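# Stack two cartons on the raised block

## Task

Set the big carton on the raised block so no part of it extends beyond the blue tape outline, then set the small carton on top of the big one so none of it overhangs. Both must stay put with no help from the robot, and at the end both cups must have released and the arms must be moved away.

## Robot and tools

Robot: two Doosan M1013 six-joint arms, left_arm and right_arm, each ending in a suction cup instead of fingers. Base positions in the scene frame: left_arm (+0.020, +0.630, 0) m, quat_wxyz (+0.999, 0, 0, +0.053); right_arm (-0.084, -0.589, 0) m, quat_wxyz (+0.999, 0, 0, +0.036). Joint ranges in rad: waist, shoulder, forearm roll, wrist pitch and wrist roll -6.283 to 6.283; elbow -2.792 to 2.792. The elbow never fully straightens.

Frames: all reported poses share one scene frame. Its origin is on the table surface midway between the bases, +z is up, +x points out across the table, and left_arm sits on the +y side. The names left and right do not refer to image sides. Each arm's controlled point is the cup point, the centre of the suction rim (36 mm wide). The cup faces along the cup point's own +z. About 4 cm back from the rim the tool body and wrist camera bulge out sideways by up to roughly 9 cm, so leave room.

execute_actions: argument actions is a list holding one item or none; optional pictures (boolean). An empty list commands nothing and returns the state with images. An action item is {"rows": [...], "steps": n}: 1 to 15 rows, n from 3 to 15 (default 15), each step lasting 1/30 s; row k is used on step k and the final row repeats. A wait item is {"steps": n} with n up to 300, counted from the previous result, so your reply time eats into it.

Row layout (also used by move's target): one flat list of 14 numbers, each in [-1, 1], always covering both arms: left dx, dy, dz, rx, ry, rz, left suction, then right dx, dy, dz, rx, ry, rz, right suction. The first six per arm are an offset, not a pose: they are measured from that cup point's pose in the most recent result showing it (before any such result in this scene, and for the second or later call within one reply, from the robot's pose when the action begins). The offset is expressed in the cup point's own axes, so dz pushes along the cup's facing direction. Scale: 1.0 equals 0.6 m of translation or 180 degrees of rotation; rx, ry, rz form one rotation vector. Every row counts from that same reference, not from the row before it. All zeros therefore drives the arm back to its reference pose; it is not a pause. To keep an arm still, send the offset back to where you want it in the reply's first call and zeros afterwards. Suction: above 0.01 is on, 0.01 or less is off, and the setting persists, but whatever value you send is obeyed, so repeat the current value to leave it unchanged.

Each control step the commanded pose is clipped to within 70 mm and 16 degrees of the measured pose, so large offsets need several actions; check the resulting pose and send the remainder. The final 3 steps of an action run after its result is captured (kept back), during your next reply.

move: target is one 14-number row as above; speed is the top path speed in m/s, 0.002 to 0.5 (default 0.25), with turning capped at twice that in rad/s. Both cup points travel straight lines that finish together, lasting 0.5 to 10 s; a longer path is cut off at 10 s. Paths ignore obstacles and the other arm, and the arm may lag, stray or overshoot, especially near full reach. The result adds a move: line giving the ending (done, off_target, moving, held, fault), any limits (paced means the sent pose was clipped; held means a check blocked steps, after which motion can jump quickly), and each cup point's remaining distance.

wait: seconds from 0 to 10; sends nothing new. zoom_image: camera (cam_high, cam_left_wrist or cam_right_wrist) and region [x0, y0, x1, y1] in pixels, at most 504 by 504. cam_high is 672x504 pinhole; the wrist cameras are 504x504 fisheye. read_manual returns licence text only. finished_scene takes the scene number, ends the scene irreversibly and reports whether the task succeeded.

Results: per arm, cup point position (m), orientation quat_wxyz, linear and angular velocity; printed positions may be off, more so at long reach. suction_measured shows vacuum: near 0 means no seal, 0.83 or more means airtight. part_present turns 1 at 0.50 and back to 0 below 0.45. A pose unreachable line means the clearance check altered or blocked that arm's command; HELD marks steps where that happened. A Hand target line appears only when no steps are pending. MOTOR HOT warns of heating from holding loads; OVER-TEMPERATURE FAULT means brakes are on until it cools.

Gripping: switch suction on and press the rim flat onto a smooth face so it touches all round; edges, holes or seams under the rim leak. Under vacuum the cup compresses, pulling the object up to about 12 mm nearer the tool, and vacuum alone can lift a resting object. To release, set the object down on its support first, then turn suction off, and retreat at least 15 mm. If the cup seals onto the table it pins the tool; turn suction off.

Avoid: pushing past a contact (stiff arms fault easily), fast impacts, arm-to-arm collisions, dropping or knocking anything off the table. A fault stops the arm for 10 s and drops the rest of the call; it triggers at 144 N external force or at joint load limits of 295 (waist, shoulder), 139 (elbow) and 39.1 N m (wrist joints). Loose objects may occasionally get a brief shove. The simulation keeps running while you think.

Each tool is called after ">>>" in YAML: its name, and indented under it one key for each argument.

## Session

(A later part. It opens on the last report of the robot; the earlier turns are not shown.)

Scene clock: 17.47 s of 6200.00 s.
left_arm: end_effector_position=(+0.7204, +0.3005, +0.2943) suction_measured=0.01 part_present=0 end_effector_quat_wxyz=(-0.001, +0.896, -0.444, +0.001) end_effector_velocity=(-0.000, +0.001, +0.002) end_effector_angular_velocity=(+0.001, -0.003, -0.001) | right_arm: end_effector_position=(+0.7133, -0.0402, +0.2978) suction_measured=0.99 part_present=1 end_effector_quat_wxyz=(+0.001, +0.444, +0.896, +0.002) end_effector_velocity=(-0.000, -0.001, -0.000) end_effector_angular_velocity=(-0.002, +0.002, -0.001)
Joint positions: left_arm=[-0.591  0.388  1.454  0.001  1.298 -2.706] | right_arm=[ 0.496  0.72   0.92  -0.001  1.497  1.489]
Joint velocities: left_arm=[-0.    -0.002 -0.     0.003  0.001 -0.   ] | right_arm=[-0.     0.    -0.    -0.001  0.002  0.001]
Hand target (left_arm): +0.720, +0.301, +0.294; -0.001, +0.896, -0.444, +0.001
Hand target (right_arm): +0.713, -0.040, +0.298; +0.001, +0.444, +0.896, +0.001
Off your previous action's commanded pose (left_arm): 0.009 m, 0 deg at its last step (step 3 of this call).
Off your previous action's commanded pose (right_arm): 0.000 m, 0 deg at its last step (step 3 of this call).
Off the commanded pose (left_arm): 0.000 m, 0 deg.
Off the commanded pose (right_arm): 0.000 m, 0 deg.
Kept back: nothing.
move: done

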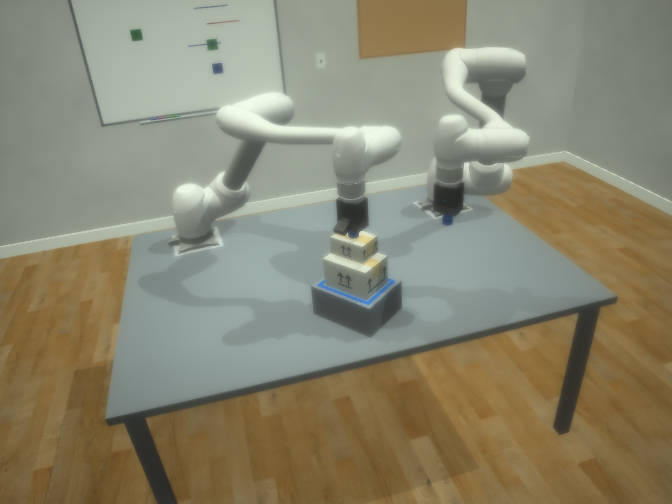

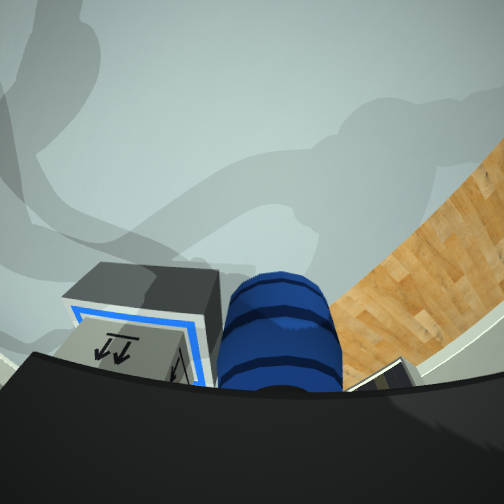

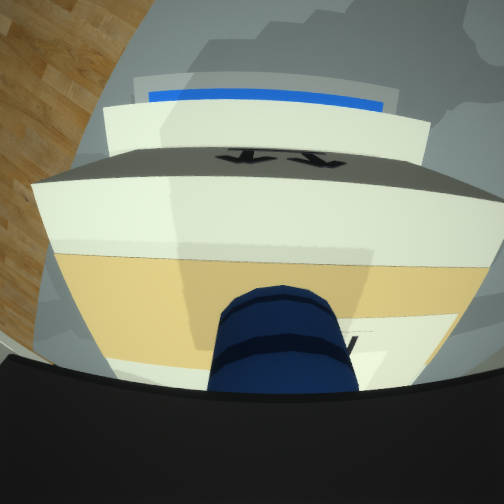

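>>> execute_actions:
  actions:
    - {"rows": [[0,0,0,0,0,0,0,-0.0005,0.0008,0.0012,0,0,0,1],[0,0,0,0,0,0,0,-0.0012,0.002,0.0038,0,0,0,1],[0,0,0,0,0,0,0,-0.002,0.0033,0.0073,0,0,0,1],[0,0,0,0,0,0,0,-0.0025,0.0042,0.0112,0,0,0,1],[0,0,0,0,0,0,0,-0.0025,0.0042,0.015,0,0,0,1],[0,0,0,0,0,0,0,-0.0025,0.0042,0.0184,0,0,0,1],[0,0,0,0,0,0,0,-0.0025,0.0042,0.0211,0,0,0,1],[0,0,0,0,0,0,0,-0.0025,0.0042,0.023,0,0,0,1],[0,0,0,0,0,0,0,-0.0025,0.0042,0.0242,0,0,0,1],[0,0,0,0,0,0,0,-0.0025,0.0042,0.0242,0,0,0,1],[0,0,0,0,0,0,0,-0.0025,0.0042,0.0242,0,0,0,1],[0,0,0,0,0,0,0,-0.0025,0.0042,0.0242,0,0,0,0],[0,0,0,0,0,0,0,-0.0025,0.0042,0.0242,0,0,0,0],[0,0,0,0,0,0,0,-0.0025,0.0042,0.0242,0,0,0,0],[0,0,0,0,0,0,0,-0.0025,0.0042,0.0242,0,0,0,0]], "steps": 15}

>>> execute_actions:
  actions:
    - {"rows": [[0,0,0,0,0,0,0,0,0,-0.0067,0,0,0,0],[0,0,0,0,0,0,0,0,0,-0.02,0,0,0,0],[0,0,0,0,0,0,0,0,0,-0.0367,0,0,0,0],[0,0,0,0,0,0,0,0,0,-0.0533,0,0,0,0],[0,0,0,0,0,0,0,-0.0015,-0.003,-0.0683,0,0,0,0],[0,0,0,0,0,0,0,-0.0044,-0.009,-0.0817,0,0,0,0],[0,0,0,0,0,0,0,-0.0087,-0.0179,-0.0933,0,0,0,0],[0,0,0,0,0,0,0,-0.0145,-0.0299,-0.1033,0,0,0,0],[0,0,0,0,0,0,0,-0.0218,-0.0449,-0.1117,0,0,0,0],[0,0,0,0,0,0,0,-0.0305,-0.0628,-0.1183,0,0,0,0],[0,0,0,0,0,0,0,-0.0399,-0.0822,-0.1233,0,0,0,0],[0,0,0,0,0,0,0,-0.0493,-0.1017,-0.1267,0,0,0,0],[0,0,0,0,0,0,0,-0.0587,-0.1211,-0.13,0,0,0,0],[0,0,0,0,0,0,0,-0.0682,-0.1405,-0.1317,0,0,0,0],[0,0,0,0,0,0,0,-0.0776,-0.16,-0.1333,0,0,0,0]], "steps": 15}

>>> execute_actions:
  actions:
    - {"rows": [[0,0,0,0,0,0,0,-0.0348,-0.0718,-0.005,0,0,0,0],[0,0,0,0,0,0,0,-0.0442,-0.0912,-0.005,0,0,0,0],[0,0,0,0,0,0,0,-0.0537,-0.1106,-0.005,0,0,0,0],[0,0,0,0,0,0,0,-0.0631,-0.1301,-0.005,0,0,0,0],[0,0,0,0,0,0,0,-0.0718,-0.148,-0.005,0,0,0,0],[0,0,0,0,0,0,0,-0.0798,-0.1645,-0.005,0,0,0,0],[0,0,0,0,0,0,0,-0.087,-0.1794,-0.005,0,0,0,0],[0,0,0,0,0,0,0,-0.0928,-0.1914,-0.005,0,0,0,0],[0,0,0,0,0,0,0,-0.0972,-0.2003,-0.005,0,0,0,0],[0,0,0,0,0,0,0,-0.1001,-0.2063,-0.005,0,0,0,0],[0,0,0,0,0,0,0,-0.1022,-0.2108,-0.005,0,0,0,0],[0,0,0,0,0,0,0,-0.103,-0.2123,-0.005,0,0,0,0]], "steps": 15}
  pictures: true

Scene clock: 19.17 s of 6200.00 s.
left_arm: end_effector_position=(+0.7204, +0.3005, +0.2944) suction_measured=0.01 part_present=0 end_effector_quat_wxyz=(-0.001, +0.896, -0.444, +0.001) end_effector_velocity=(-0.001, -0.000, -0.000) end_effector_angular_velocity=(+0.000, +0.001, -0.001) | right_arm: end_effector_position=(+0.7163, -0.0399, +0.2833) suction_measured=0.69 part_present=1 end_effector_quat_wxyz=(+0.001, +0.444, +0.896, +0.002) end_effector_velocity=(+0.001, +0.000, +0.001) end_effector_angular_velocity=(+0.002, -0.003, -0.000)
Joint positions: left_arm=[-0.591  0.388  1.454  0.001  1.298 -2.706] | right_arm=[ 0.495  0.728  0.933 -0.001  1.477  1.487]
Joint velocities: left_arm=[-0.    -0.     0.001 -0.001  0.001  0.   ] | right_arm=[-0.    -0.001  0.     0.    -0.003  0.   ]
Steps of this call (steps 1 to 39: nothing new was sent; steps 40 to 51: the first 12 steps of this action). Readings (end_effector_position | what the end effector reports):
40: left_arm (+0.7204, +0.3005, +0.2944) | right_arm (+0.7134, -0.0401, +0.2976) | left_arm suction_measured=0.01 part_present=0 | right_arm suction_measured=0.99 part_present=1
41: left_arm (+0.7204, +0.3005, +0.2944) | right_arm (+0.7136, -0.0400, +0.2972) | left_arm suction_measured=0.01 part_present=0 | right_arm suction_measured=0.99 part_present=1
43: left_arm (+0.7204, +0.3005, +0.2944) | right_arm (+0.7153, -0.0397, +0.2940) | left_arm suction_measured=0.01 part_present=0 | right_arm suction_measured=0.99 part_present=1
47: left_arm (+0.7204, +0.3005, +0.2944) | right_arm (+0.7162, -0.0398, +0.2855) | left_arm suction_measured=0.01 part_present=0 | right_arm suction_measured=0.99 part_present=1
51: the state above

Scene clock: 19.67 s of 6200.00 s.
left_arm: end_effector_position=(+0.7204, +0.3005, +0.2943) suction_measured=0.01 part_present=0 end_effector_quat_wxyz=(-0.001, +0.896, -0.444, +0.001) end_effector_velocity=(+0.000, -0.000, -0.001) end_effector_angular_velocity=(+0.000, +0.001, +0.000) | right_arm: end_effector_position=(+0.6976, -0.0759, +0.3525) suction_measured=0.00 part_present=0 end_effector_quat_wxyz=(+0.000, +0.445, +0.896, -0.000) end_effector_velocity=(-0.143, -0.278, +0.090) end_effector_angular_velocity=(-0.016, +0.026, -0.004)
Joint positions: left_arm=[-0.591  0.388  1.454  0.001  1.298 -2.706] | right_arm=[ 0.473  0.651  0.94  -0.001  1.551  1.466]
Joint velocities: left_arm=[-0.     0.001 -0.    -0.     0.    -0.   ] | right_arm=[-0.175 -0.532  0.727 -0.    -0.166 -0.171]
Off your previous action's commanded pose (left_arm): 0.000 m, 0 deg at its last step (step 3 of this call).
Off your previous action's commanded pose (right_arm): 0.000 m, 0 deg at its last step (step 3 of this call).
Steps of this call (steps 1 to 3: the last 3 steps of your previous action; steps 4 to 15: the first 12 steps of this action, its rows measured from where the robot was after step 3). Readings (end_effector_position | what the end effector reports):
3: left_arm (+0.7204, +0.3005, +0.2944) | right_arm (+0.7163, -0.0399, +0.2833) | left_arm suction_measured=0.01 part_present=0 | right_arm suction_measured=0.00 part_present=0
4: left_arm (+0.7204, +0.3005, +0.2943) | right_arm (+0.7163, -0.0398, +0.2834) | left_arm suction_measured=0.01 part_present=0 | right_arm suction_measured=0.00 part_present=0
5: left_arm (+0.7204, +0.3005, +0.2943) | right_arm (+0.7163, -0.0399, +0.2857) | left_arm suction_measured=0.01 part_present=0 | right_arm suction_measured=0.00 part_present=0
7: left_arm (+0.7204, +0.3005, +0.2943) | right_arm (+0.7162, -0.0400, +0.2991) | left_arm suction_measured=0.01 part_present=0 | right_arm suction_measured=0.00 part_present=0
11: left_arm (+0.7204, +0.3005, +0.2943) | right_arm (+0.7126, -0.0473, +0.3351) | left_arm suction_measured=0.01 part_present=0 | right_arm suction_measured=0.00 part_present=0
15: the state above

Scene clock: 20.17 s of 6200.00 s.
left_arm: end_effector_position=(+0.7204, +0.3005, +0.2943) suction_measured=0.01 part_present=0 end_effector_quat_wxyz=(-0.001, +0.896, -0.444, +0.001) end_effector_velocity=(-0.000, -0.000, -0.000) end_effector_angular_velocity=(-0.000, +0.001, -0.000) | right_arm: end_effector_position=(+0.6198, -0.2295, +0.3625) suction_measured=0.00 part_present=0 end_effector_quat_wxyz=(+0.000, +0.445, +0.896, -0.001) end_effector_velocity=(-0.056, -0.117, +0.004) end_effector_angular_velocity=(+0.007, -0.016, +0.005)
Joint positions: left_arm=[-0.591  0.388  1.454  0.001  1.298 -2.706] | right_arm=[ 0.358  0.392  1.324 -0.002  1.427  1.352]
Joint velocities: left_arm=[ 0.     0.     0.    -0.001 -0.     0.   ] | right_arm=[-0.105 -0.179  0.248 -0.    -0.086 -0.11 ]
Off your previous action's commanded pose (left_arm): 0.000 m, 0 deg at its last step (step 3 of this call).
Off your previous action's commanded pose (right_arm): 0.032 m, 0 deg at its last step (step 3 of this call).
Steps of this call (steps 1 to 3: the last 3 steps of your previous action; steps 4 to 15: the first 12 steps of this action, its rows measured from where the robot was after step 3). Readings (end_effector_position | what the end effector reports):
3: left_arm (+0.7204, +0.3005, +0.2943) | right_arm (+0.6822, -0.1066, +0.3592) | left_arm suction_measured=0.01 part_present=0 | right_arm suction_measured=0.00 part_present=0
4: left_arm (+0.7204, +0.3005, +0.2943) | right_arm (+0.6766, -0.1177, +0.3606) | left_arm suction_measured=0.01 part_present=0 | right_arm suction_measured=0.00 part_present=0
5: left_arm (+0.7204, +0.3005, +0.2943) | right_arm (+0.6706, -0.1293, +0.3613) | left_arm suction_measured=0.01 part_present=0 | right_arm suction_measured=0.00 part_present=0
7: left_arm (+0.7204, +0.3005, +0.2943) | right_arm (+0.6583, -0.1533, +0.3614) | left_arm suction_measured=0.01 part_present=0 | right_arm suction_measured=0.00 part_present=0
11: left_arm (+0.7204, +0.3005, +0.2943) | right_arm (+0.6349, -0.1991, +0.3618) | left_arm suction_measured=0.01 part_present=0 | right_arm suction_measured=0.00 part_present=0
15: the state above

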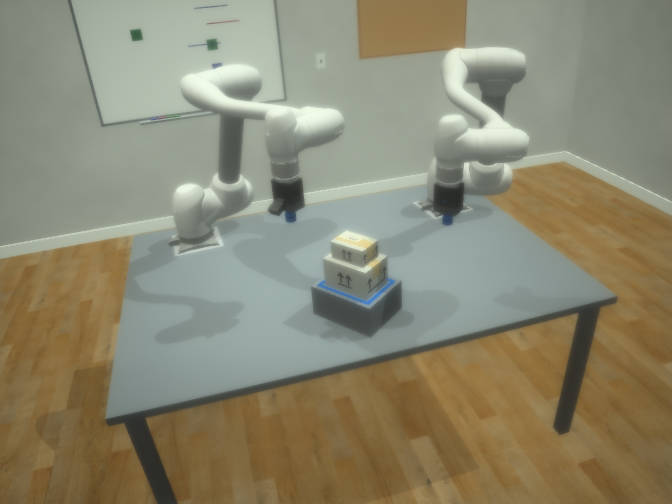

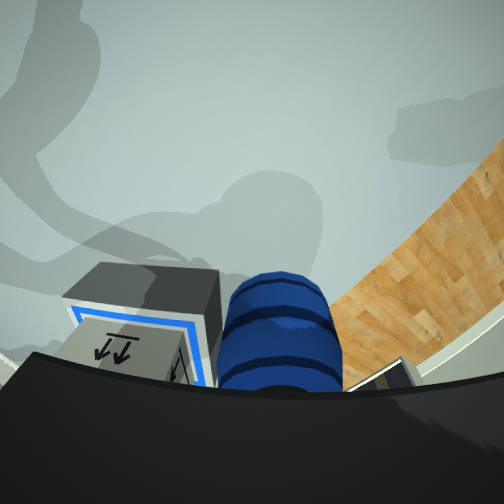

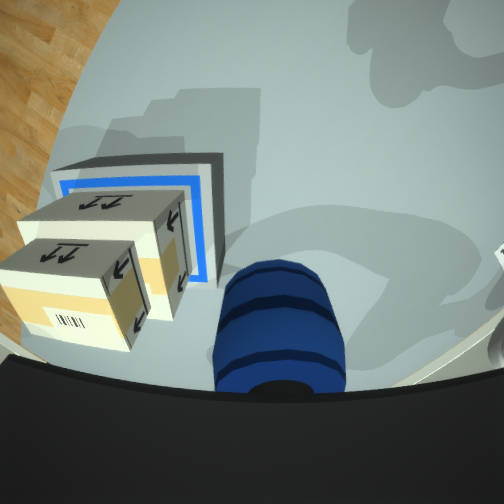

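>>> zoom_image:
  camera: "cam_high"
  region: [305, 222, 410, 322]

Region (305, 222, 410, 322) of cam_high's 672x504 image, scaled by 4.800, with more detail than that image has; it fills the top 480 rows of this view, and the rest is white.

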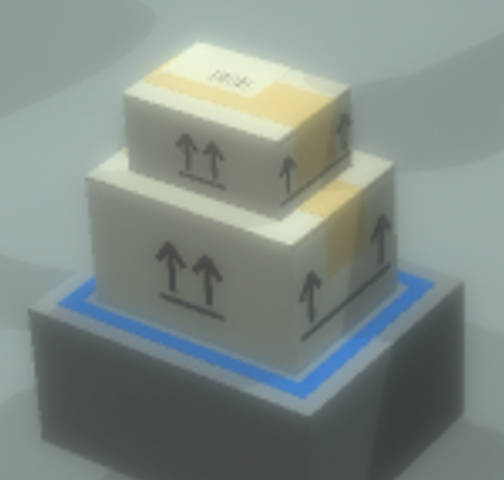

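The large carton is inside the tape outline and the small one is centred on top of it. Both arms have let go and moved clear.

>>> finished_scene:
  scene: 2

The scene is finished: the task was done.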